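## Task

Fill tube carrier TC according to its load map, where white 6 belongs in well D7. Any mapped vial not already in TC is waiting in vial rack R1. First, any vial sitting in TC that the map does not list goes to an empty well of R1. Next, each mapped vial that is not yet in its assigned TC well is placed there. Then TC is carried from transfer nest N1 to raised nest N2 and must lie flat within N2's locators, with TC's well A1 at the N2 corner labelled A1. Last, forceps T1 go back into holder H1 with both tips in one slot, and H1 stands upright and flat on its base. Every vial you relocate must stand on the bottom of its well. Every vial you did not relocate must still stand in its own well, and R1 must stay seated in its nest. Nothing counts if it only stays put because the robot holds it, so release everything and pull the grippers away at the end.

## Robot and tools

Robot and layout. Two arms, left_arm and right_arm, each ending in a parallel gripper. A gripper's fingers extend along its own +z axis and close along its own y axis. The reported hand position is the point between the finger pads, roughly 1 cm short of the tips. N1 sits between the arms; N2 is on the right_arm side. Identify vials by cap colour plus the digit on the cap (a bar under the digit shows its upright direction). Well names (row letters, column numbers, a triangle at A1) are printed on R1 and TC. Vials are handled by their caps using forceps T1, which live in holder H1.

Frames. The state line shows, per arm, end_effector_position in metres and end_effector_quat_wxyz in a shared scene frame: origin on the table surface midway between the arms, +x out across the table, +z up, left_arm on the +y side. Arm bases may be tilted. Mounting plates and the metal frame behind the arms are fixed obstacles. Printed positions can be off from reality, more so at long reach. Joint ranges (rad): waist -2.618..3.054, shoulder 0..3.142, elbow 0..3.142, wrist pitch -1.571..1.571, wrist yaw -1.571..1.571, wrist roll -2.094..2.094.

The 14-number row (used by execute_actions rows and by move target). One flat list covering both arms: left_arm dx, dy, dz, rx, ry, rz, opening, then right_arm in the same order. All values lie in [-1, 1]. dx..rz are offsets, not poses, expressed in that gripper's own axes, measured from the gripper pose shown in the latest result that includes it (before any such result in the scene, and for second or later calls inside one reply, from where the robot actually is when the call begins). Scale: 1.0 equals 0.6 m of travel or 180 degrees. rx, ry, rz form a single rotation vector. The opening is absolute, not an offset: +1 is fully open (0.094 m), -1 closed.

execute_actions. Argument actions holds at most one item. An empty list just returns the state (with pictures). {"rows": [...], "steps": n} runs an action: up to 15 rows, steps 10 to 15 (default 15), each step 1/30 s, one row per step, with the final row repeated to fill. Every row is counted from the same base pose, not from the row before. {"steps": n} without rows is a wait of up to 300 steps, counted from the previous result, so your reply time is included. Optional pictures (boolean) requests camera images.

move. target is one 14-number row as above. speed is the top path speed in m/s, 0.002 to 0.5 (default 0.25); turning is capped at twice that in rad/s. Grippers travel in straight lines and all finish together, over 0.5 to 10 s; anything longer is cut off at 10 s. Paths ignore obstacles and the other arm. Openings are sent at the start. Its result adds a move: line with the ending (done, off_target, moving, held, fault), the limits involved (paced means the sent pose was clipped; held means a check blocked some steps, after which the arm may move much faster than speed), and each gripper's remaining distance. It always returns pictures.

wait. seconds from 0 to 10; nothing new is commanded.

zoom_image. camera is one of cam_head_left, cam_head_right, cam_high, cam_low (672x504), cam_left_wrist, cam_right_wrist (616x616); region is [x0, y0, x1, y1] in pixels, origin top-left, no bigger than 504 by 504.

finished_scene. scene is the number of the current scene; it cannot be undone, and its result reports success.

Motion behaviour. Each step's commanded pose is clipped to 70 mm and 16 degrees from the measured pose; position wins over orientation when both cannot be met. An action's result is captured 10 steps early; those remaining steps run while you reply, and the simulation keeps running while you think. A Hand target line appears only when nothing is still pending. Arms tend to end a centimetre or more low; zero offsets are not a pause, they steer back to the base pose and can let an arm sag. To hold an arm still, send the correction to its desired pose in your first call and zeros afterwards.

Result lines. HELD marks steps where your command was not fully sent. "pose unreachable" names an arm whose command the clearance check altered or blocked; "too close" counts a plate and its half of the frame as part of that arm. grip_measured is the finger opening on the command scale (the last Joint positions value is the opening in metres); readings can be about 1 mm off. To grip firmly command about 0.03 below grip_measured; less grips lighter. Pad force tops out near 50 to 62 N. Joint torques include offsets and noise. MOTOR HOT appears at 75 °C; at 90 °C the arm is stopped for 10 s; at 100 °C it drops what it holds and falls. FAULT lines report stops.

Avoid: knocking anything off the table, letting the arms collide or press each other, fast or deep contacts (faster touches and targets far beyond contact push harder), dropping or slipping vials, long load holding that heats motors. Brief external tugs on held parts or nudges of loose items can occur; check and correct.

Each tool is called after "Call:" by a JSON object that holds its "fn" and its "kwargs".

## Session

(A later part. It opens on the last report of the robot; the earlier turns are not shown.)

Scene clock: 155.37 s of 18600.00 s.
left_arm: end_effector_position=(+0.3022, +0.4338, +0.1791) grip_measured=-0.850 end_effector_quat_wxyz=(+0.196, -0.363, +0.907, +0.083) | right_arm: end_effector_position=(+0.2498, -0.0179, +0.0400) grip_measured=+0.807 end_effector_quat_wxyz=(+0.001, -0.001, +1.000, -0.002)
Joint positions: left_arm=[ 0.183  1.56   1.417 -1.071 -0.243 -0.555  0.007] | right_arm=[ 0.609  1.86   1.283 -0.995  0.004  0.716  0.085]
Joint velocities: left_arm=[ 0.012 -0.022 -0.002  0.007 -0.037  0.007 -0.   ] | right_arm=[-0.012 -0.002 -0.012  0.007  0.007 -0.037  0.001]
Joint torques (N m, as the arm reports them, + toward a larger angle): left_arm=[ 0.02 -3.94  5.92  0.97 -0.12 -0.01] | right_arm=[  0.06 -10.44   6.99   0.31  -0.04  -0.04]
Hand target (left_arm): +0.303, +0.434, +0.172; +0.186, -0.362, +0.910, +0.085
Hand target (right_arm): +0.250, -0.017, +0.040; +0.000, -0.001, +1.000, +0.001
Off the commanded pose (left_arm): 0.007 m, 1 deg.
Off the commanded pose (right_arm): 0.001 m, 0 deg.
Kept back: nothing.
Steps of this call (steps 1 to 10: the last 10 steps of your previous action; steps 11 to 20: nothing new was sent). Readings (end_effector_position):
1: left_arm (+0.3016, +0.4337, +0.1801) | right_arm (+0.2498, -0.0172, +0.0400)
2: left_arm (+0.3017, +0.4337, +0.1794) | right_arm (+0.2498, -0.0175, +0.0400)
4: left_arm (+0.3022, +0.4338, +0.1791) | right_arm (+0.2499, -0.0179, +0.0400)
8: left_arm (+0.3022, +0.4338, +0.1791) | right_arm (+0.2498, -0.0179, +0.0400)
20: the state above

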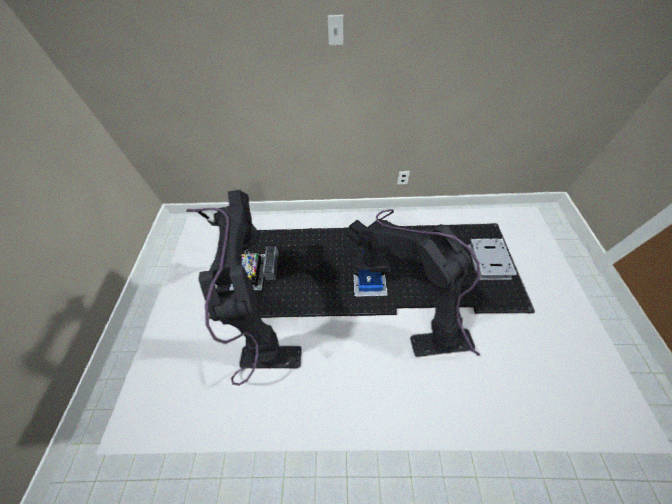

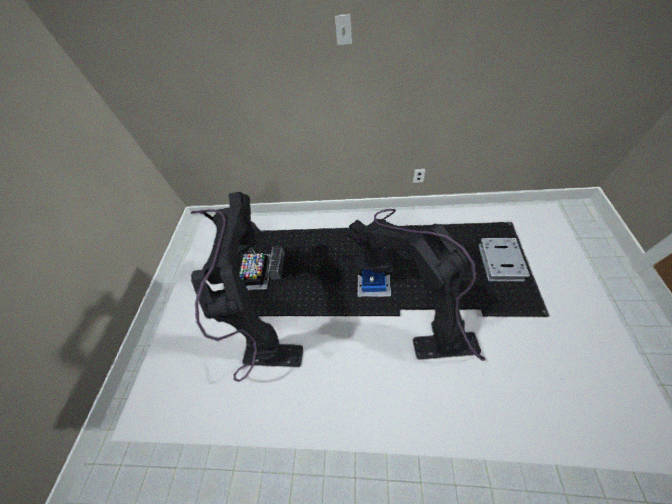

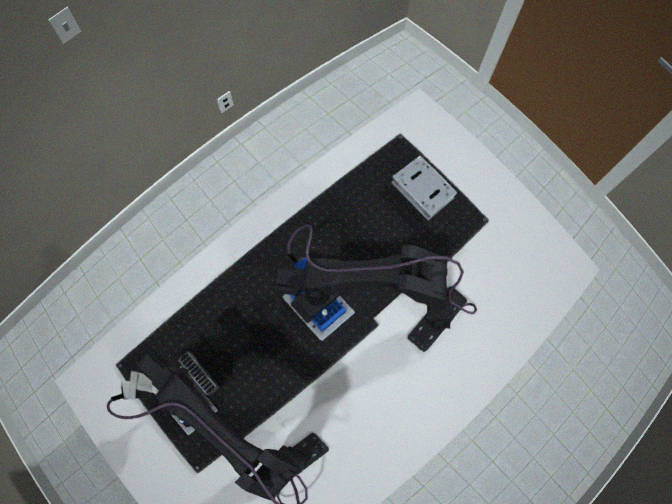

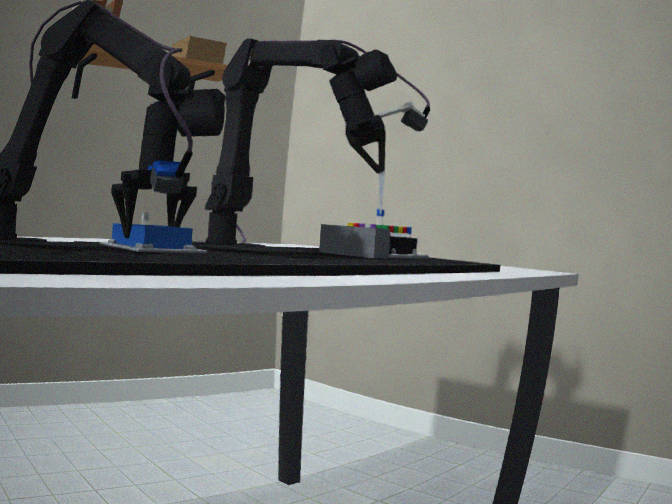

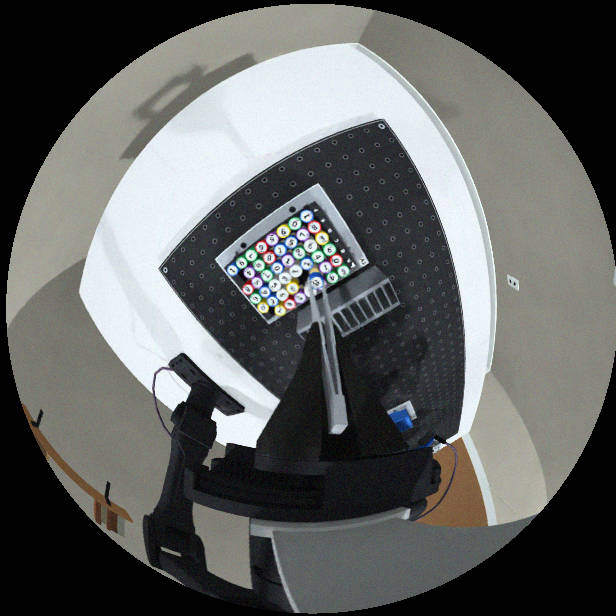

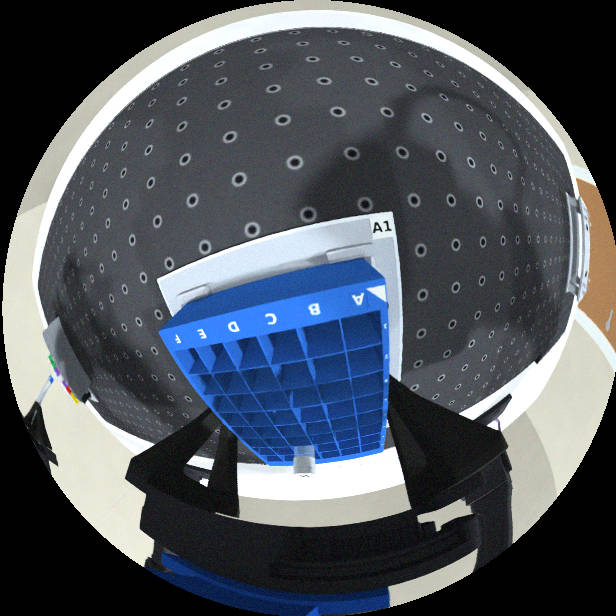

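Call:
{"fn": "execute_actions", "kwargs": {"actions": [{"rows":[
[0.0048,0.0011,0.0067,-0.0036,0.0058,0.0016,-0.86,0,0,0,0,0,0,0.775],
[0.0051,0.0013,0.0067,-0.0037,0.006,0.0017,-0.86,-0.0017,0.0015,-0.005,-0.0015,-0.0017,0,0.775],
[0.0054,0.0015,0.0067,-0.0039,0.0063,0.0017,-0.86,-0.0035,0.003,-0.010,-0.003,-0.0033,0,0.775],
[0.0057,0.0017,0.0067,-0.004,0.0065,0.0018,-0.86,-0.0052,0.0045,-0.014,-0.0044,-0.005,0,0.775],
[0.006,0.0019,0.0067,-0.0042,0.0067,0.0019,-0.86,-0.0052,0.0045,-0.0163,-0.0044,-0.005,0,0.775],
[0.0063,0.0021,0.0067,-0.0043,0.007,0.0019,-0.86,-0.0052,0.0045,-0.0186,-0.0044,-0.005,0,0.775],
[0.0067,0.0022,0.0068,-0.0045,0.0072,0.002,-0.86,-0.0052,0.0045,-0.0208,-0.0044,-0.005,0,0.775],
[0.007,0.0024,0.0068,-0.0046,0.0075,0.002,-0.86,-0.0052,0.0045,-0.0231,-0.0044,-0.005,0,0.775],
[0.0073,0.0026,0.0068,-0.0048,0.0077,0.0021,-0.86,-0.0052,0.0045,-0.0254,-0.0044,-0.005,0,0.775],
[0.0076,0.0028,0.0068,-0.0049,0.0079,0.0022,-0.86,-0.0052,0.0045,-0.0276,-0.0044,-0.005,0,0.775],
[0.0079,0.003,0.0068,-0.0051,0.0082,0.0022,-0.86,-0.0052,0.0045,-0.0299,-0.0044,-0.005,0,0.775],
[0.0082,0.0032,0.0068,-0.0052,0.0084,0.0023,-0.86,-0.0052,0.0045,-0.0322,-0.0044,-0.005,0,0.775],
[0.0082,0.0032,0.0068,-0.0052,0.0084,0.0023,-0.86,-0.0052,0.0045,-0.0345,-0.0044,-0.005,0,0.775],
[0.0082,0.0032,0.0068,-0.0052,0.0084,0.0023,-0.86,-0.0052,0.0045,-0.0367,-0.0044,-0.005,0,0.775],
[0.0082,0.0032,0.0068,-0.0052,0.0084,0.0023,-0.86,-0.0052,0.0045,-0.039,-0.0044,-0.005,0,0.775]
],"steps":15}]}}

Call:
{"fn": "execute_actions", "kwargs": {"actions": [{"steps":22}]}}

Scene clock: 158.87 s of 18600.00 s.
left_arm: end_effector_position=(+0.3022, +0.4338, +0.1791) grip_measured=-0.850 end_effector_quat_wxyz=(+0.196, -0.363, +0.907, +0.083) | right_arm: end_effector_position=(+0.2497, -0.0181, +0.0400) grip_measured=+0.803 end_effector_quat_wxyz=(+0.001, -0.001, +1.000, -0.002)
Joint positions: left_arm=[ 0.183  1.56   1.417 -1.071 -0.243 -0.555  0.007] | right_arm=[ 0.609  1.86   1.283 -0.996  0.005  0.716  0.085]
Joint velocities: left_arm=[-0.017 -0.007 -0.012 -0.007 -0.007  0.007 -0.   ] | right_arm=[-0.002  0.002  0.002 -0.051  0.037  0.022 -0.001]
Joint torques (N m, as the arm reports them, + toward a larger angle): left_arm=[ 0.02 -4.63  5.89  0.86 -0.13 -0.01] | right_arm=[  0.06 -11.9    8.29   0.18   0.    -0.01]
Steps of this call (steps 1 to 90: nothing new was sent; then 0.33 s passed at rest; steps 91 to 95: the first 5 steps of this action). Readings (end_effector_position):
91: left_arm (+0.3022, +0.4338, +0.1791) | right_arm (+0.2499, -0.0180, +0.0400)
92: left_arm (+0.3022, +0.4338, +0.1791) | right_arm (+0.2499, -0.0180, +0.0400)
94: left_arm (+0.3022, +0.4338, +0.1791) | right_arm (+0.2498, -0.0180, +0.0400)
95: the state above

Scene clock: 159.60 s of 18600.00 s.
left_arm: end_effector_position=(+0.3022, +0.4338, +0.1791) grip_measured=-0.850 end_effector_quat_wxyz=(+0.196, -0.363, +0.907, +0.083) | right_arm: end_effector_position=(+0.2478, -0.0198, +0.0466) grip_measured=+0.803 end_effector_quat_wxyz=(-0.006, -0.001, +1.000, -0.009)
Joint positions: left_arm=[ 0.183  1.56   1.417 -1.071 -0.243 -0.555  0.007] | right_arm=[ 0.609  1.86   1.31  -1.043  0.005  0.716  0.085]
Joint velocities: left_arm=[ 0.017  0.012  0.012  0.037  0.081  0.081 -0.001] | right_arm=[ 0.012  0.012 -0.007  0.037 -0.007 -0.066 -0.   ]
Joint torques (N m, as the arm reports them, + toward a larger angle): left_arm=[ 0.09 -4.52  5.92  0.82 -0.11 -0.03] | right_arm=[  0.05 -13.2    8.88   0.13  -0.01  -0.04]
Hand target (left_arm): +0.299, +0.433, +0.173; +0.181, -0.362, +0.910, +0.086
Hand target (right_arm): +0.253, -0.016, +0.063; +0.009, -0.001, +1.000, +0.005
Off the commanded pose (left_arm): 0.007 m, 2 deg.
Off the commanded pose (right_arm): 0.018 m, 2 deg.
Kept back: nothing.
Steps of this call (steps 1 to 10: the last 10 steps of your previous action; steps 11 to 22: nothing new was sent). Readings (end_effector_position):
1: left_arm (+0.3022, +0.4338, +0.1791) | right_arm (+0.2496, -0.0182, +0.0400)
2: left_arm (+0.3022, +0.4338, +0.1791) | right_arm (+0.2496, -0.0182, +0.0400)
4: left_arm (+0.3022, +0.4338, +0.1791) | right_arm (+0.2495, -0.0183, +0.0400)
8: left_arm (+0.3022, +0.4338, +0.1791) | right_arm (+0.2498, -0.0180, +0.0430)
22: the state above

Call:
{"fn": "execute_actions", "kwargs": {"actions": [{"rows":[
[0.001,0.003,-0.008,0.002,-0.003,-0.001,-0.86,-0.0097,0.0085,-0.035,-0.0136,-0.0156,0,0.775],
[0.002,0.005,-0.0142,0.002,-0.003,-0.001,-0.86,-0.0097,0.0085,-0.040,-0.0136,-0.0156,0,0.775],
[0.0035,0.0061,-0.0142,0.0008,-0.0013,-0.0004,-0.86,-0.0097,0.0085,-0.045,-0.0136,-0.0156,0,0.775],
[0.0035,0.0061,-0.0142,0.0008,-0.0013,-0.0004,-0.86,-0.0097,0.0085,-0.051,-0.0136,-0.0156,0,0.775],
[0.0035,0.0061,-0.0142,0.0008,-0.0013,-0.0004,-0.86,-0.0097,0.0085,-0.057,-0.0136,-0.0156,0,0.775],
[0.0035,0.0061,-0.0142,0.0008,-0.0013,-0.0004,-0.86,-0.0097,0.0085,-0.063,-0.0136,-0.0156,0,0.775],
[0.0035,0.0061,-0.0142,0.0008,-0.0013,-0.0004,-0.86,-0.0097,0.0085,-0.069,-0.0136,-0.0156,0,0.775],
[0.0035,0.0061,-0.0142,0.0008,-0.0013,-0.0004,-0.86,-0.0097,0.0085,-0.075,-0.0136,-0.0156,0,0.775],
[0.0035,0.0061,-0.0142,0.0008,-0.0013,-0.0004,-0.86,-0.0097,0.0085,-0.081,-0.0136,-0.0156,0,0.775],
[0.0035,0.0061,-0.0142,0.0008,-0.0013,-0.0004,-0.86,-0.0097,0.0085,-0.087,-0.0136,-0.0156,0,0.775],
[0.0035,0.0061,-0.0142,0.0008,-0.0013,-0.0004,-0.86,-0.0097,0.0085,-0.093,-0.0136,-0.0156,0,0.775],
[0.0035,0.0061,-0.0142,0.0008,-0.0013,-0.0004,-0.86,-0.0097,0.0085,-0.099,-0.0136,-0.0156,0,0.775],
[0.0035,0.0061,-0.0142,0.0008,-0.0013,-0.0004,-0.86,-0.0097,0.0085,-0.105,-0.0136,-0.0156,0,0.775],
[0.0035,0.0061,-0.0142,0.0008,-0.0013,-0.0004,-0.86,-0.0097,0.0085,-0.110,-0.0136,-0.0156,0,0.775],
[0.0035,0.0061,-0.0142,0.0008,-0.0013,-0.0004,-0.86,-0.0097,0.0085,-0.115,-0.0136,-0.0156,0,0.775]
],"steps":15}]}}

Call:
{"fn": "execute_actions", "kwargs": {"actions": [{"steps":22}], "pictures": true}}

Scene clock: 161.83 s of 18600.00 s.
left_arm: end_effector_position=(+0.3013, +0.4336, +0.1806) grip_measured=-0.850 end_effector_quat_wxyz=(+0.197, -0.363, +0.907, +0.082) | right_arm: end_effector_position=(+0.2484, -0.0192, +0.0567) grip_measured=+0.803 end_effector_quat_wxyz=(+0.001, -0.001, +1.000, -0.002)
Joint positions: left_arm=[ 0.183  1.555  1.417 -1.074 -0.243 -0.555  0.007] | right_arm=[ 0.609  1.834  1.319 -1.057  0.005  0.716  0.085]
Joint velocities: left_arm=[-0.022 -0.022 -0.012 -0.022  0.037  0.051  0.001] | right_arm=[ 0.002 -0.139  0.198 -0.227 -0.051 -0.022 -0.001]
Joint torques (N m, as the arm reports them, + toward a larger angle): left_arm=[ 0.   -7.08  5.77  0.88 -0.15 -0.01] | right_arm=[  0.02 -12.81   9.29   0.3   -0.02  -0.05]
Steps of this call (steps 1 to 62: nothing new was sent; steps 63 to 67: the first 5 steps of this action). Readings (end_effector_position):
63: left_arm (+0.3021, +0.4338, +0.1795) | right_arm (+0.2477, -0.0198, +0.0473)
64: left_arm (+0.3020, +0.4338, +0.1801) | right_arm (+0.2478, -0.0198, +0.0486)
66: left_arm (+0.3015, +0.4337, +0.1806) | right_arm (+0.2482, -0.0194, +0.0534)
67: the state above

Scene clock: 162.57 s of 18600.00 s.
left_arm: end_effector_position=(+0.3006, +0.4335, +0.1803) grip_measured=-0.850 end_effector_quat_wxyz=(+0.196, -0.363, +0.907, +0.083) | right_arm: end_effector_position=(+0.2521, -0.0160, +0.1017) grip_measured=+0.803 end_effector_quat_wxyz=(+0.009, -0.001, +1.000, +0.005)
Joint positions: left_arm=[ 0.183  1.555  1.417 -1.077 -0.243 -0.555  0.007] | right_arm=[ 0.609  1.801  1.459 -1.21   0.005  0.716  0.085]
Joint velocities: left_arm=[-0.012  0.012 -0.002 -0.037  0.022 -0.051 -0.001] | right_arm=[-0.007 -0.002  0.012 -0.081 -0.066 -0.051 -0.   ]
Joint torques (N m, as the arm reports them, + toward a larger angle): left_arm=[ 0.03 -7.08  5.82  0.85 -0.15 -0.02] | right_arm=[ -0.06 -11.95   8.9    0.21  -0.01  -0.03]
Hand target (left_arm): +0.296, +0.433, +0.186; +0.198, -0.363, +0.907, +0.082
Hand target (right_arm): +0.254, -0.015, +0.114; +0.019, -0.001, +1.000, +0.014
Off the commanded pose (left_arm): 0.008 m, 0 deg.
Off the commanded pose (right_arm): 0.014 m, 1 deg.
Kept back: nothing.
Steps of this call (steps 1 to 10: the last 10 steps of your previous action; steps 11 to 22: nothing new was sent). Readings (end_effector_position):
1: left_arm (+0.3011, +0.4336, +0.1805) | right_arm (+0.2491, -0.0186, +0.0602)
2: left_arm (+0.3010, +0.4336, +0.1804) | right_arm (+0.2500, -0.0179, +0.0641)
4: left_arm (+0.3009, +0.4336, +0.1804) | right_arm (+0.2523, -0.0159, +0.0722)
8: left_arm (+0.3007, +0.4335, +0.1803) | right_arm (+0.2559, -0.0127, +0.0876)
22: the state above

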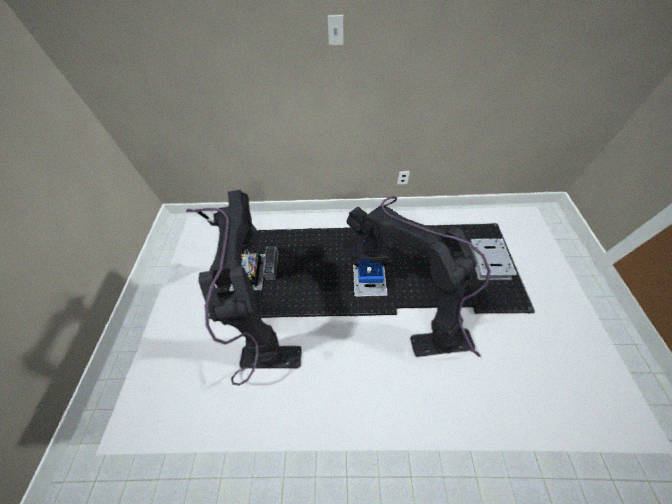

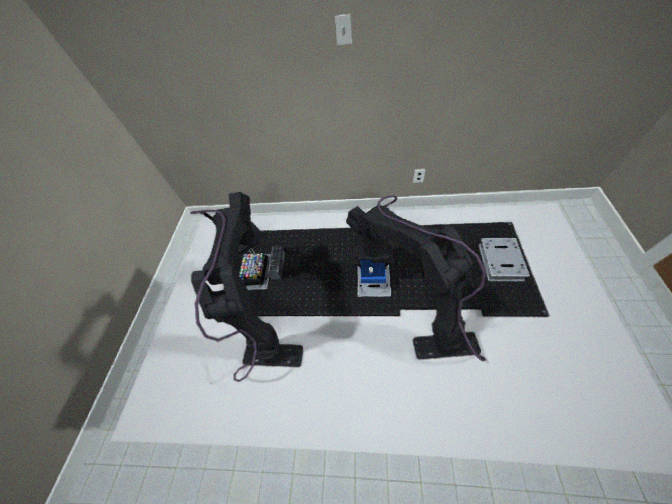

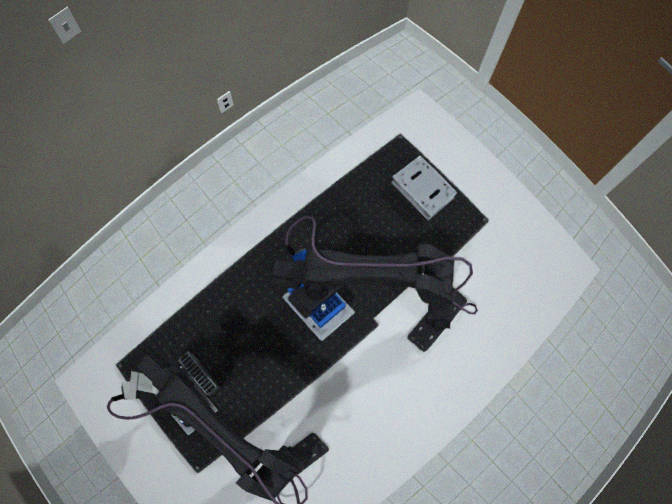

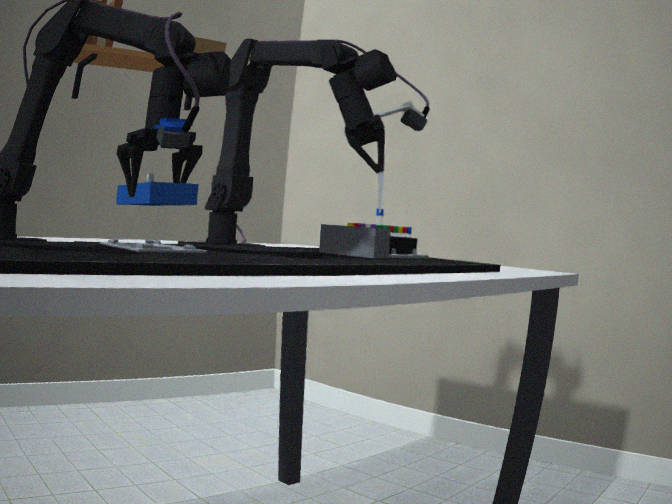

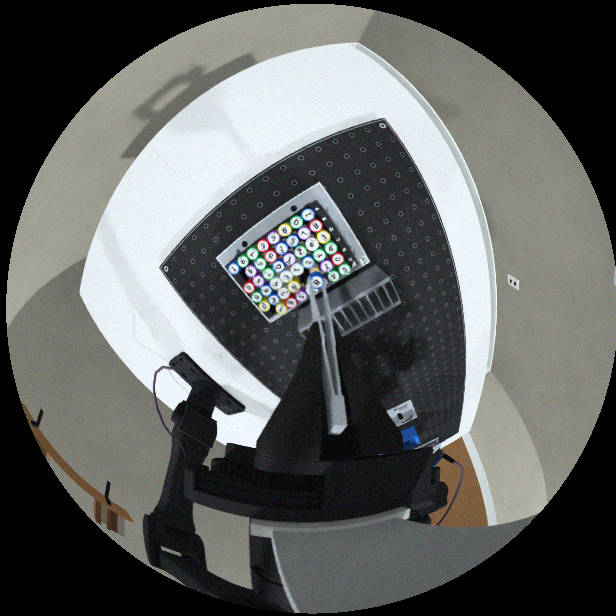

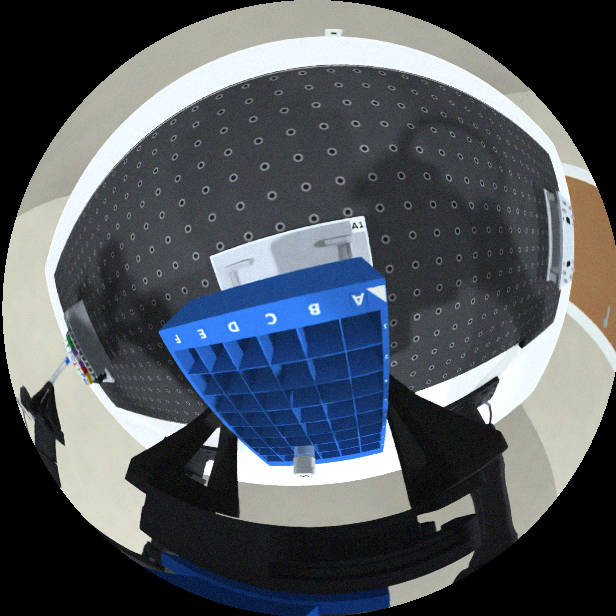

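Call:
{"fn": "move", "kwargs": {"target": [0.0030,-0.0018,0.0133,-0.0039,0.0063,0.0018,-0.86,-0.088,-0.673,-0.062,0.0032,0.0057,0.0006,0.775], "speed": 0.22}}

Scene clock: 165.90 s of 18600.00 s.
left_arm: end_effector_position=(+0.3009, +0.4336, +0.1792) grip_measured=-0.850 end_effector_quat_wxyz=(+0.194, -0.363, +0.908, +0.083) | right_arm: end_effector_position=(+0.3005, -0.4108, +0.1263) grip_measured=+0.803 end_effector_quat_wxyz=(-0.008, +0.004, +1.000, +0.009)
Joint positions: left_arm=[ 0.183  1.559  1.417 -1.076 -0.243 -0.555  0.007] | right_arm=[-0.638  1.885  1.664 -1.374 -0.006 -0.521  0.085]
Joint velocities: left_arm=[-0.007  0.017  0.002 -0.037 -0.007  0.022 -0.   ] | right_arm=[ 0.002 -0.002  0.002 -0.051  0.007 -0.022 -0.   ]
Joint torques (N m, as the arm reports them, + toward a larger angle): left_arm=[ 0.04 -3.95  5.92  0.99 -0.12 -0.02] | right_arm=[  0.13 -10.08   9.27   0.17  -0.03  -0.09]
Hand target (left_arm): +0.302, +0.434, +0.172; +0.184, -0.362, +0.910, +0.085
Hand target (right_arm): +0.304, -0.412, +0.130; -0.006, +0.000, +1.000, +0.009
Off the commanded pose (left_arm): 0.007 m, 1 deg.
Off the commanded pose (right_arm): 0.014 m, 1 deg.
Kept back: nothing.
move: off_target (right_arm)

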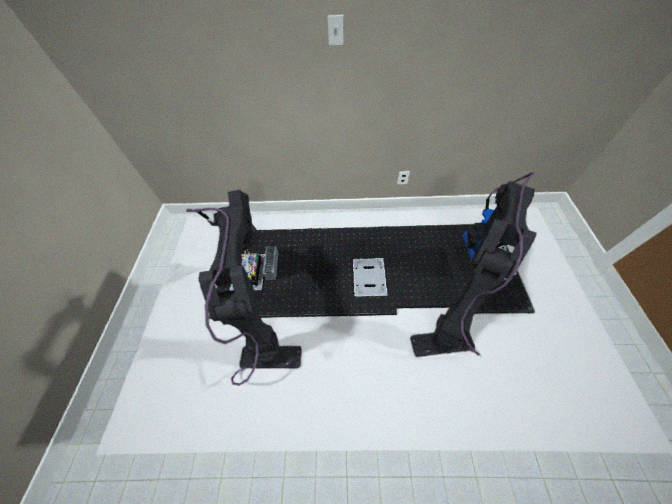

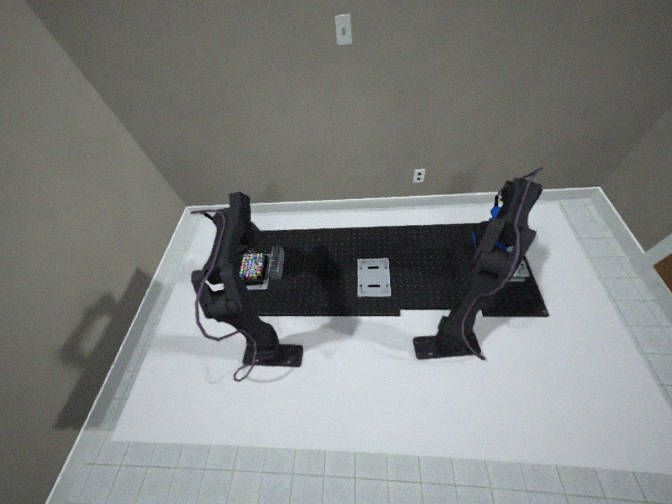

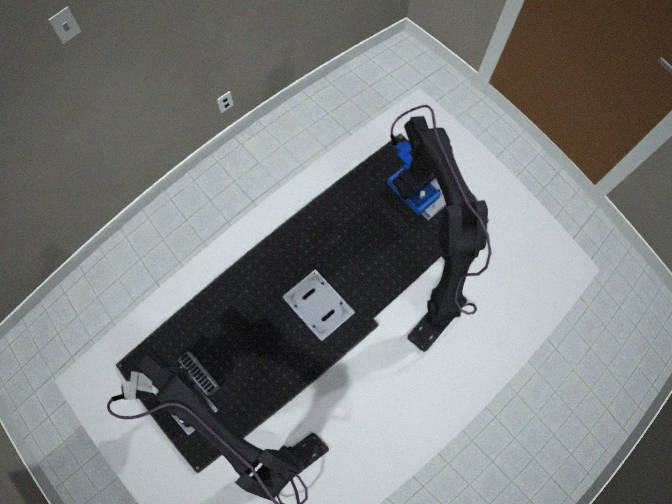

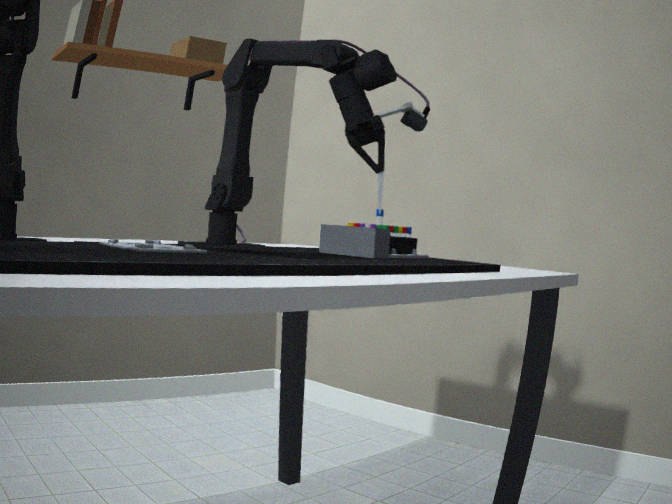

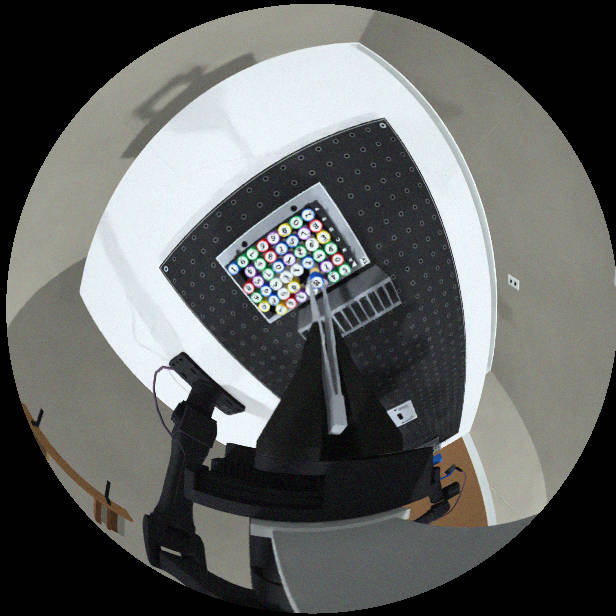

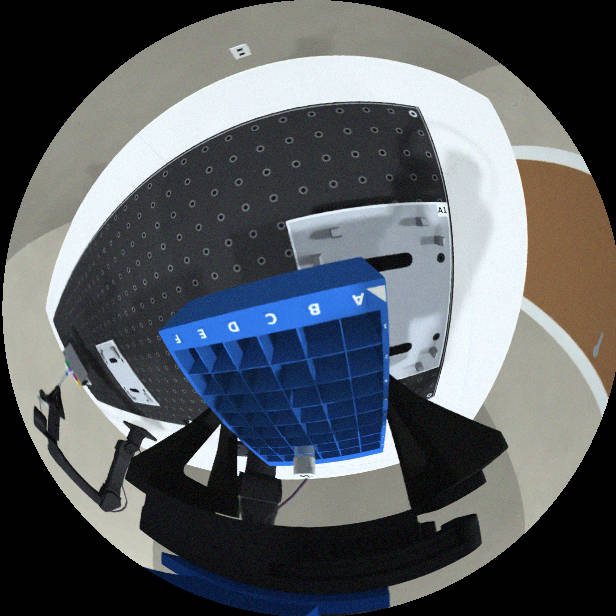

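Call:
{"fn": "zoom_image", "kwargs": {"camera": "cam_left_wrist", "region": [290,245,345,300]}}

Call:
{"fn": "zoom_image", "kwargs": {"camera": "cam_right_wrist", "region": [260,180,480,400]}}

Region (290, 245, 345, 300) of cam_left_wrist's 616x616 image, scaled by 9.164, with more detail than that image has.

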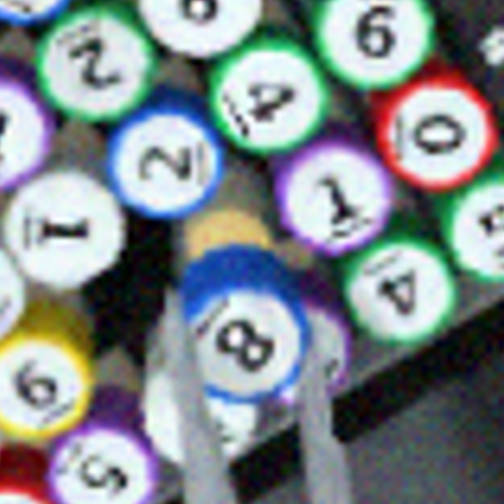

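Region (260, 180, 480, 400) of cam_right_wrist's 616x616 image, scaled by 2.291, with more detail than that image has.

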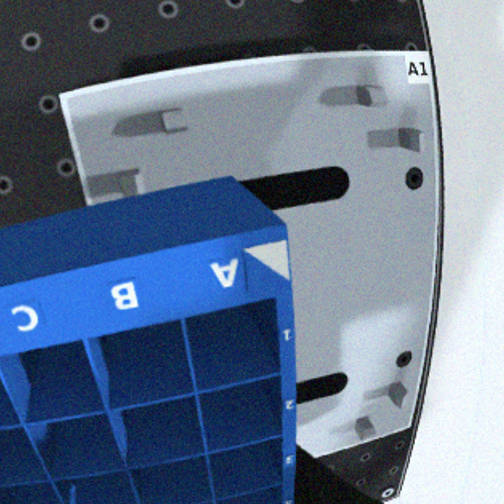

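Call:
{"fn": "execute_actions", "kwargs": {"actions": [{"rows":[
[-0.0017,0.001,-0.007,0.002,-0.0034,-0.001,-0.86,-0.001,-0.004,-0.003,0.002,-0.002,0,0.775],
[-0.0034,0.0019,-0.0144,0.0042,-0.0068,-0.0019,-0.86,-0.002,-0.010,-0.006,0.004,-0.004,-0.001,0.775],
[-0.0034,0.0019,-0.0144,0.0042,-0.0068,-0.0019,-0.86,-0.003,-0.017,-0.008,0.006,-0.006,-0.0015,0.775],
[-0.0027,0.0005,-0.0147,0.0046,-0.0068,-0.0011,-0.86,-0.004,-0.025,-0.010,0.008,-0.009,-0.002,0.775],
[-0.002,-0.001,-0.015,0.0049,-0.0068,-0.0003,-0.86,-0.005,-0.033,-0.011,0.008,-0.009,-0.0025,0.775],
[-0.0018,-0.0014,-0.0151,0.005,-0.0068,-0.0001,-0.86,-0.006,-0.042,-0.012,0.008,-0.009,-0.0025,0.775],
[-0.0016,-0.0018,-0.0152,0.0051,-0.0068,0.0002,-0.86,-0.007,-0.051,-0.013,0.008,-0.009,-0.0025,0.775],
[-0.0014,-0.0022,-0.0153,0.0052,-0.0068,0.0004,-0.86,-0.008,-0.060,-0.013,0.008,-0.009,-0.0025,0.775],
[-0.0012,-0.0026,-0.0154,0.0053,-0.0068,0.0006,-0.86,-0.009,-0.069,-0.013,0.008,-0.009,-0.0025,0.775],
[-0.001,-0.003,-0.0155,0.0054,-0.0068,0.0009,-0.86,-0.01,-0.077,-0.013,0.008,-0.009,-0.0025,0.775],
[-0.0008,-0.0034,-0.0156,0.0055,-0.0068,0.0011,-0.86,-0.01,-0.085,-0.013,0.008,-0.009,-0.0025,0.775],
[-0.0006,-0.0038,-0.0157,0.0056,-0.0068,0.0013,-0.86,-0.01,-0.092,-0.013,0.008,-0.009,-0.0025,0.775],
[-0.0006,-0.0038,-0.0157,0.0056,-0.0068,0.0013,-0.86,-0.01,-0.097,-0.013,0.008,-0.009,-0.0025,0.775],
[-0.0006,-0.0038,-0.0157,0.0056,-0.0068,0.0013,-0.86,-0.01,-0.101,-0.013,0.008,-0.009,-0.0025,0.775],
[-0.0006,-0.0038,-0.0157,0.0056,-0.0068,0.0013,-0.86,-0.01,-0.103,-0.013,0.008,-0.009,-0.0025,0.775]
],"steps":15}]}}

Call:
{"fn": "execute_actions", "kwargs": {"actions": [{"steps":24}], "pictures": true}}

Scene clock: 170.50 s of 18600.00 s.
left_arm: end_effector_position=(+0.3006, +0.4335, +0.1808) grip_measured=-0.850 end_effector_quat_wxyz=(+0.197, -0.363, +0.907, +0.082) | right_arm: end_effector_position=(+0.2994, -0.4133, +0.1269) grip_measured=+0.803 end_effector_quat_wxyz=(-0.008, +0.000, +1.000, +0.008)
Joint positions: left_arm=[ 0.183  1.554  1.417 -1.076 -0.243 -0.555  0.007] | right_arm=[-0.646  1.885  1.667 -1.375 -0.006 -0.536  0.085]
Joint velocities: left_arm=[-0.007 -0.012  0.012  0.022  0.007 -0.022 -0.   ] | right_arm=[-0.154 -0.002  0.056  0.095 -0.051 -0.168 -0.   ]
Joint torques (N m, as the arm reports them, + toward a larger angle): left_arm=[-0.45 -7.13  5.71  1.   -0.14  0.  ] | right_arm=[ -1.98 -10.     9.67   0.34   0.07  -0.08]
Steps of this call (steps 1 to 90: nothing new was sent; then 1.43 s passed at rest; steps 91 to 95: the first 5 steps of this action). Readings (end_effector_position):
91: left_arm (+0.3009, +0.4336, +0.1792) | right_arm (+0.3002, -0.4107, +0.1264)
92: left_arm (+0.3008, +0.4336, +0.1796) | right_arm (+0.3002, -0.4107, +0.1264)
94: left_arm (+0.3007, +0.4335, +0.1806) | right_arm (+0.2998, -0.4116, +0.1264)
95: the state above

Scene clock: 171.30 s of 18600.00 s.
left_arm: end_effector_position=(+0.3010, +0.4322, +0.1808) grip_measured=-0.850 end_effector_quat_wxyz=(+0.197, -0.361, +0.908, +0.082) | right_arm: end_effector_position=(+0.3040, -0.4686, +0.1281) grip_measured=+0.803 end_effector_quat_wxyz=(+0.003, +0.003, +1.000, +0.000)
Joint positions: left_arm=[ 0.179  1.554  1.417 -1.076 -0.243 -0.555  0.007] | right_arm=[-0.763  2.002  1.833 -1.398 -0.004 -0.647  0.085]
Joint velocities: left_arm=[ 0.002 -0.002 -0.017  0.007 -0.007  0.037  0.001] | right_arm=[ 0.007 -0.007 -0.012  0.022 -0.051  0.022  0.   ]
Joint torques (N m, as the arm reports them, + toward a larger angle): left_arm=[-0.59 -7.09  5.71  0.99 -0.15 -0.02] | right_arm=[ -0.19 -11.67   9.35   0.2    0.    -0.1 ]
Hand target (left_arm): +0.300, +0.430, +0.188; +0.207, -0.358, +0.907, +0.079
Hand target (right_arm): +0.306, -0.472, +0.133; +0.007, +0.001, +1.000, -0.004
Off the commanded pose (left_arm): 0.008 m, 1 deg.
Off the commanded pose (right_arm): 0.007 m, 1 deg.
Kept back: nothing.
Steps of this call (steps 1 to 10: the last 10 steps of your previous action; steps 11 to 24: nothing new was sent). Readings (end_effector_position):
1: left_arm (+0.3006, +0.4335, +0.1808) | right_arm (+0.2992, -0.4159, +0.1276)
2: left_arm (+0.3006, +0.4335, +0.1808) | right_arm (+0.2994, -0.4201, +0.1289)
4: left_arm (+0.3006, +0.4335, +0.1808) | right_arm (+0.3017, -0.4319, +0.1317)
8: left_arm (+0.3007, +0.4331, +0.1808) | right_arm (+0.3061, -0.4573, +0.1334)
24: the state above

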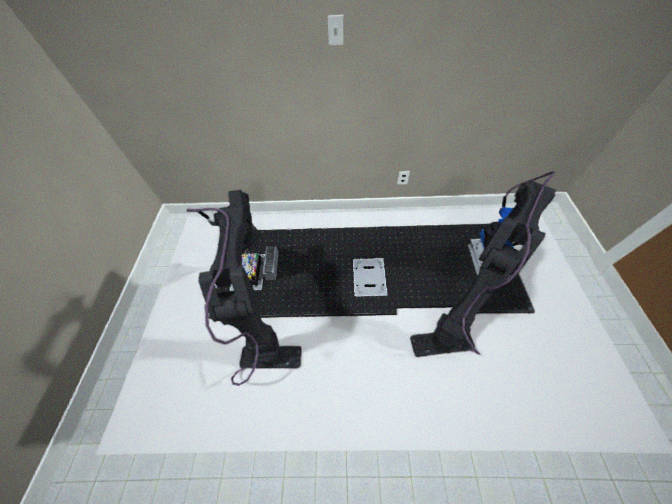

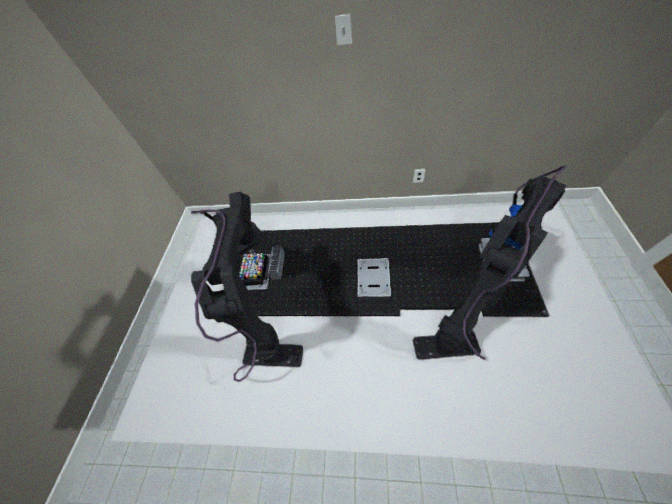

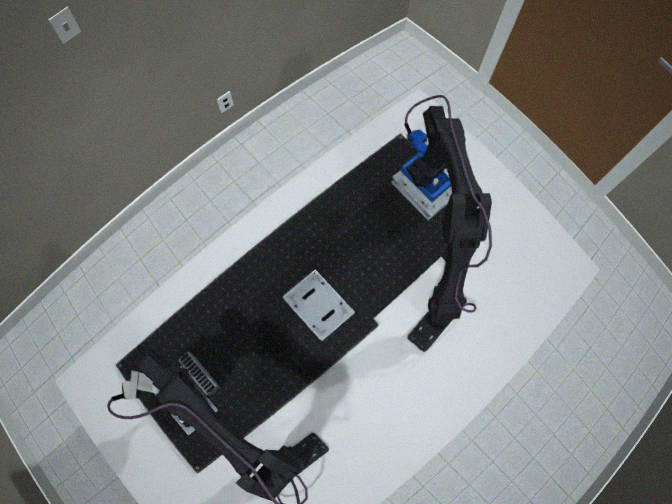

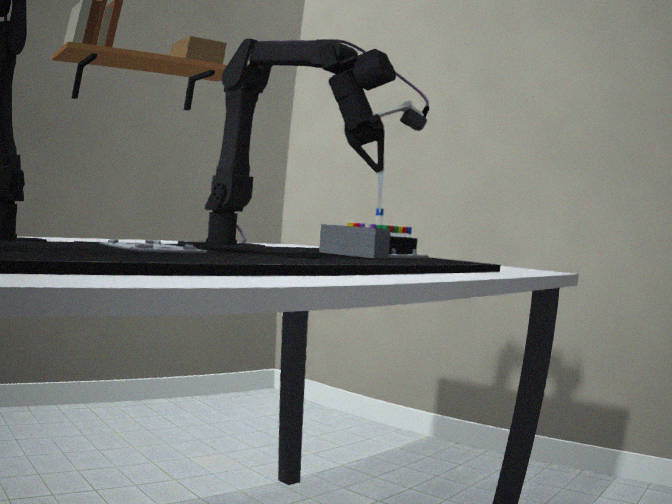

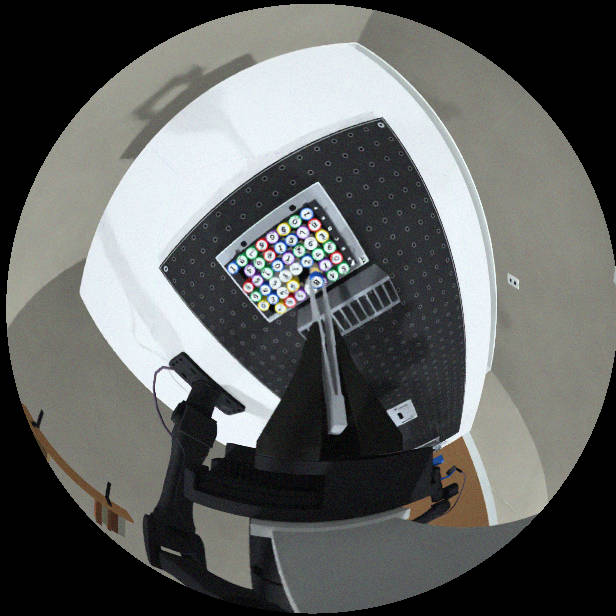

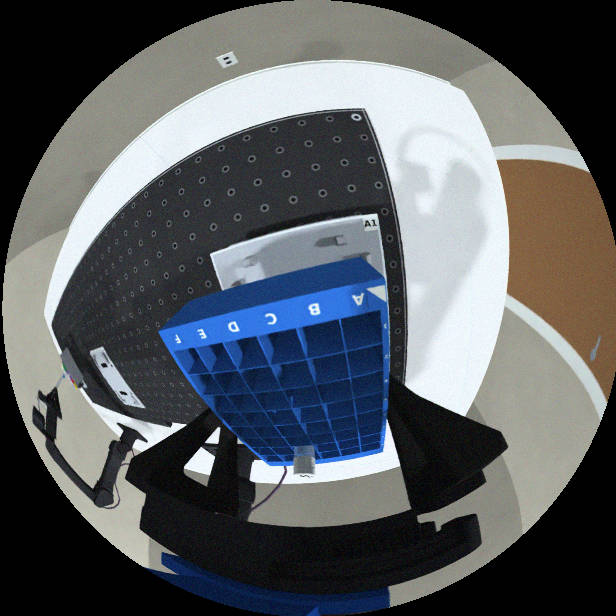

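Call:
{"fn": "execute_actions", "kwargs": {"actions": [{"rows":[
[0.0008,-0.0004,0.0033,-0.001,0.0016,0.0004,-0.86,0.001,-0.003,0.005,-0.002,0.002,-0.001,0.775],
[0.0010,-0.0006,0.0044,-0.0013,0.0021,0.0006,-0.86,0.002,-0.006,0.010,-0.0035,0.0045,-0.002,0.775],
[0.0013,-0.0007,0.0055,-0.0016,0.0026,0.0007,-0.86,0.0025,-0.008,0.013,-0.0035,0.0045,-0.002,0.775],
[0.0015,-0.0009,0.0066,-0.002,0.0032,0.0009,-0.86,0.003,-0.010,0.016,-0.0035,0.0045,-0.002,0.775],
[0.0016,-0.001,0.0072,-0.0021,0.0034,0.001,-0.86,0.0035,-0.012,0.020,-0.0035,0.0045,-0.002,0.775],
[0.0018,-0.001,0.0077,-0.0023,0.0037,0.001,-0.86,0.004,-0.014,0.023,-0.0035,0.0045,-0.002,0.775],
[0.002,-0.0012,0.0089,-0.0026,0.0042,0.0012,-0.86,0.0045,-0.015,0.026,-0.0035,0.0045,-0.002,0.775],
[0.0023,-0.0013,0.01,-0.0029,0.0047,0.0013,-0.86,0.005,-0.016,0.030,-0.0035,0.0045,-0.002,0.775],
[0.0025,-0.0015,0.0111,-0.0033,0.0053,0.0015,-0.86,0.0055,-0.017,0.033,-0.0035,0.0045,-0.002,0.775],
[0.0028,-0.0016,0.0122,-0.0036,0.0058,0.0016,-0.86,0.006,-0.018,0.036,-0.0035,0.0045,-0.002,0.775],
[0.003,-0.0018,0.0133,-0.0039,0.0063,0.0018,-0.86,0.0063,-0.019,0.040,-0.0035,0.0045,-0.002,0.775],
[0.003,-0.0018,0.0133,-0.0039,0.0063,0.0018,-0.86,0.0063,-0.0198,0.043,-0.0035,0.0045,-0.002,0.775],
[0.003,-0.0018,0.0133,-0.0039,0.0063,0.0018,-0.86,0.0063,-0.0198,0.046,-0.0035,0.0045,-0.002,0.775],
[0.003,-0.0018,0.0133,-0.0039,0.0063,0.0018,-0.86,0.0063,-0.0198,0.050,-0.0035,0.0045,-0.002,0.775],
[0.003,-0.0018,0.0133,-0.0039,0.0063,0.0018,-0.86,0.0063,-0.0198,0.0525,-0.0035,0.0045,-0.002,0.775]
],"steps":15}]}}

Call:
{"fn": "execute_actions", "kwargs": {"actions": [{"steps":24}], "pictures": true}}

Scene clock: 173.23 s of 18600.00 s.
left_arm: end_effector_position=(+0.3010, +0.4322, +0.1808) grip_measured=-0.850 end_effector_quat_wxyz=(+0.197, -0.361, +0.908, +0.082) | right_arm: end_effector_position=(+0.3039, -0.4688, +0.1255) grip_measured=+0.803 end_effector_quat_wxyz=(+0.000, -0.001, +1.000, +0.002)
Joint positions: left_arm=[ 0.179  1.554  1.417 -1.076 -0.243 -0.555  0.007] | right_arm=[-0.763  2.009  1.833 -1.398 -0.004 -0.656  0.085]
Joint velocities: left_arm=[ 0.002  0.007 -0.002  0.066  0.051 -0.037  0.   ] | right_arm=[-0.017  0.105  0.012  0.022  0.095  0.007  0.001]
Joint torques (N m, as the arm reports them, + toward a larger angle): left_arm=[ 0.08 -4.55  5.88  1.   -0.12 -0.01] | right_arm=[ -1.43 -10.98   6.72   0.4   -0.01  -0.07]
Steps of this call (steps 1 to 53: nothing new was sent; steps 54 to 58: the first 5 steps of this action). Readings (end_effector_position):
54: left_arm (+0.3010, +0.4322, +0.1808) | right_arm (+0.3038, -0.4685, +0.1281)
55: left_arm (+0.3010, +0.4322, +0.1808) | right_arm (+0.3038, -0.4685, +0.1279)
57: left_arm (+0.3010, +0.4322, +0.1808) | right_arm (+0.3039, -0.4685, +0.1266)
58: the state above

Scene clock: 174.03 s of 18600.00 s.
left_arm: end_effector_position=(+0.3023, +0.4324, +0.1735) grip_measured=-0.850 end_effector_quat_wxyz=(+0.186, -0.360, +0.910, +0.084) | right_arm: end_effector_position=(+0.3027, -0.4775, +0.1021) grip_measured=+0.803 end_effector_quat_wxyz=(-0.002, -0.001, +1.000, +0.004)
Joint positions: left_arm=[ 0.179  1.576  1.417 -1.076 -0.243 -0.555  0.007] | right_arm=[-0.783  2.031  1.772 -1.321 -0.004 -0.676  0.085]
Joint velocities: left_arm=[ 0.007  0.007 -0.022  0.007 -0.022 -0.066  0.001] | right_arm=[-0.012  0.012 -0.007 -0.051  0.022  0.051 -0.001]
Joint torques (N m, as the arm reports them, + toward a larger angle): left_arm=[ 0.11 -5.4   5.94  0.96 -0.14 -0.01] | right_arm=[ -0.67 -11.83   6.57   0.37  -0.01  -0.1 ]
Hand target (left_arm): +0.303, +0.433, +0.173; +0.185, -0.360, +0.910, +0.085
Hand target (right_arm): +0.301, -0.480, +0.097; -0.004, +0.000, +1.000, +0.006
Off the commanded pose (left_arm): 0.001 m, 0 deg.
Off the commanded pose (right_arm): 0.007 m, 0 deg.
Kept back: nothing.
Steps of this call (steps 1 to 10: the last 10 steps of your previous action; steps 11 to 24: nothing new was sent). Readings (end_effector_position):
1: left_arm (+0.3010, +0.4322, +0.1806) | right_arm (+0.3040, -0.4694, +0.1243)
2: left_arm (+0.3011, +0.4323, +0.1801) | right_arm (+0.3039, -0.4704, +0.1231)
4: left_arm (+0.3015, +0.4323, +0.1782) | right_arm (+0.3037, -0.4727, +0.1200)
8: left_arm (+0.3021, +0.4324, +0.1742) | right_arm (+0.3010, -0.4752, +0.1123)
24: the state above

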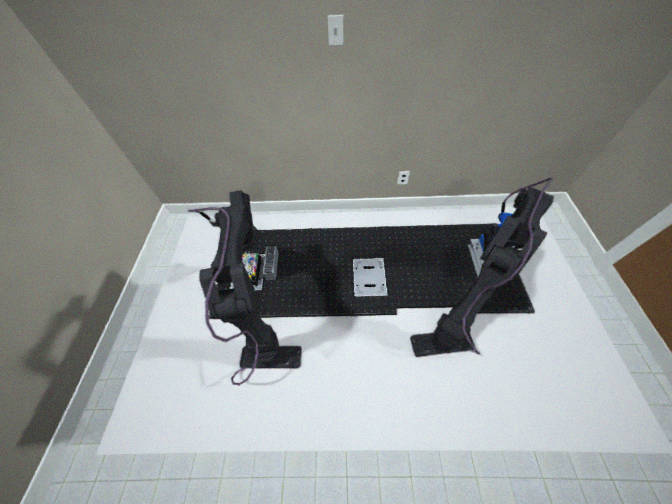

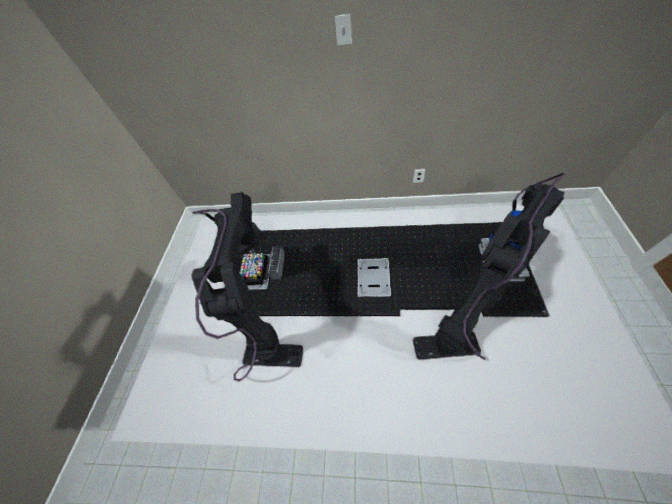

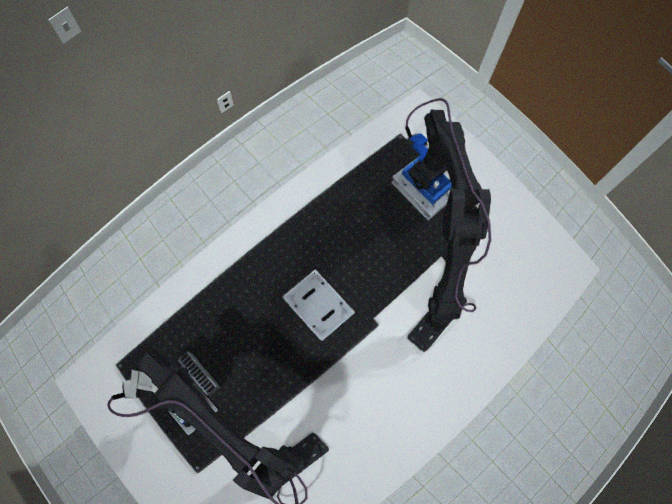

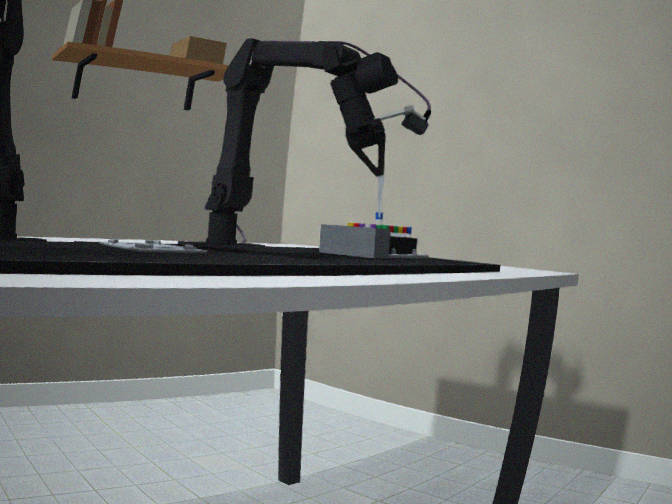

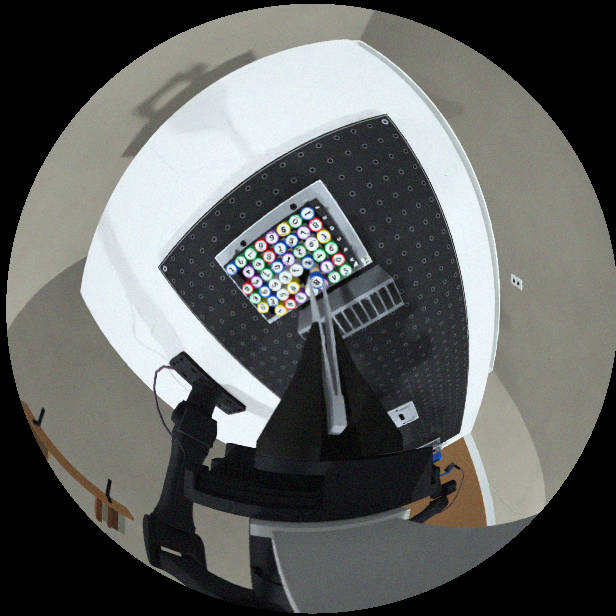

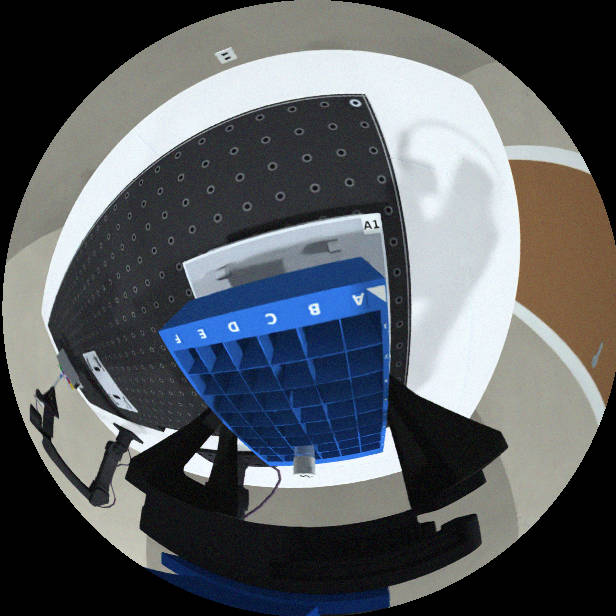

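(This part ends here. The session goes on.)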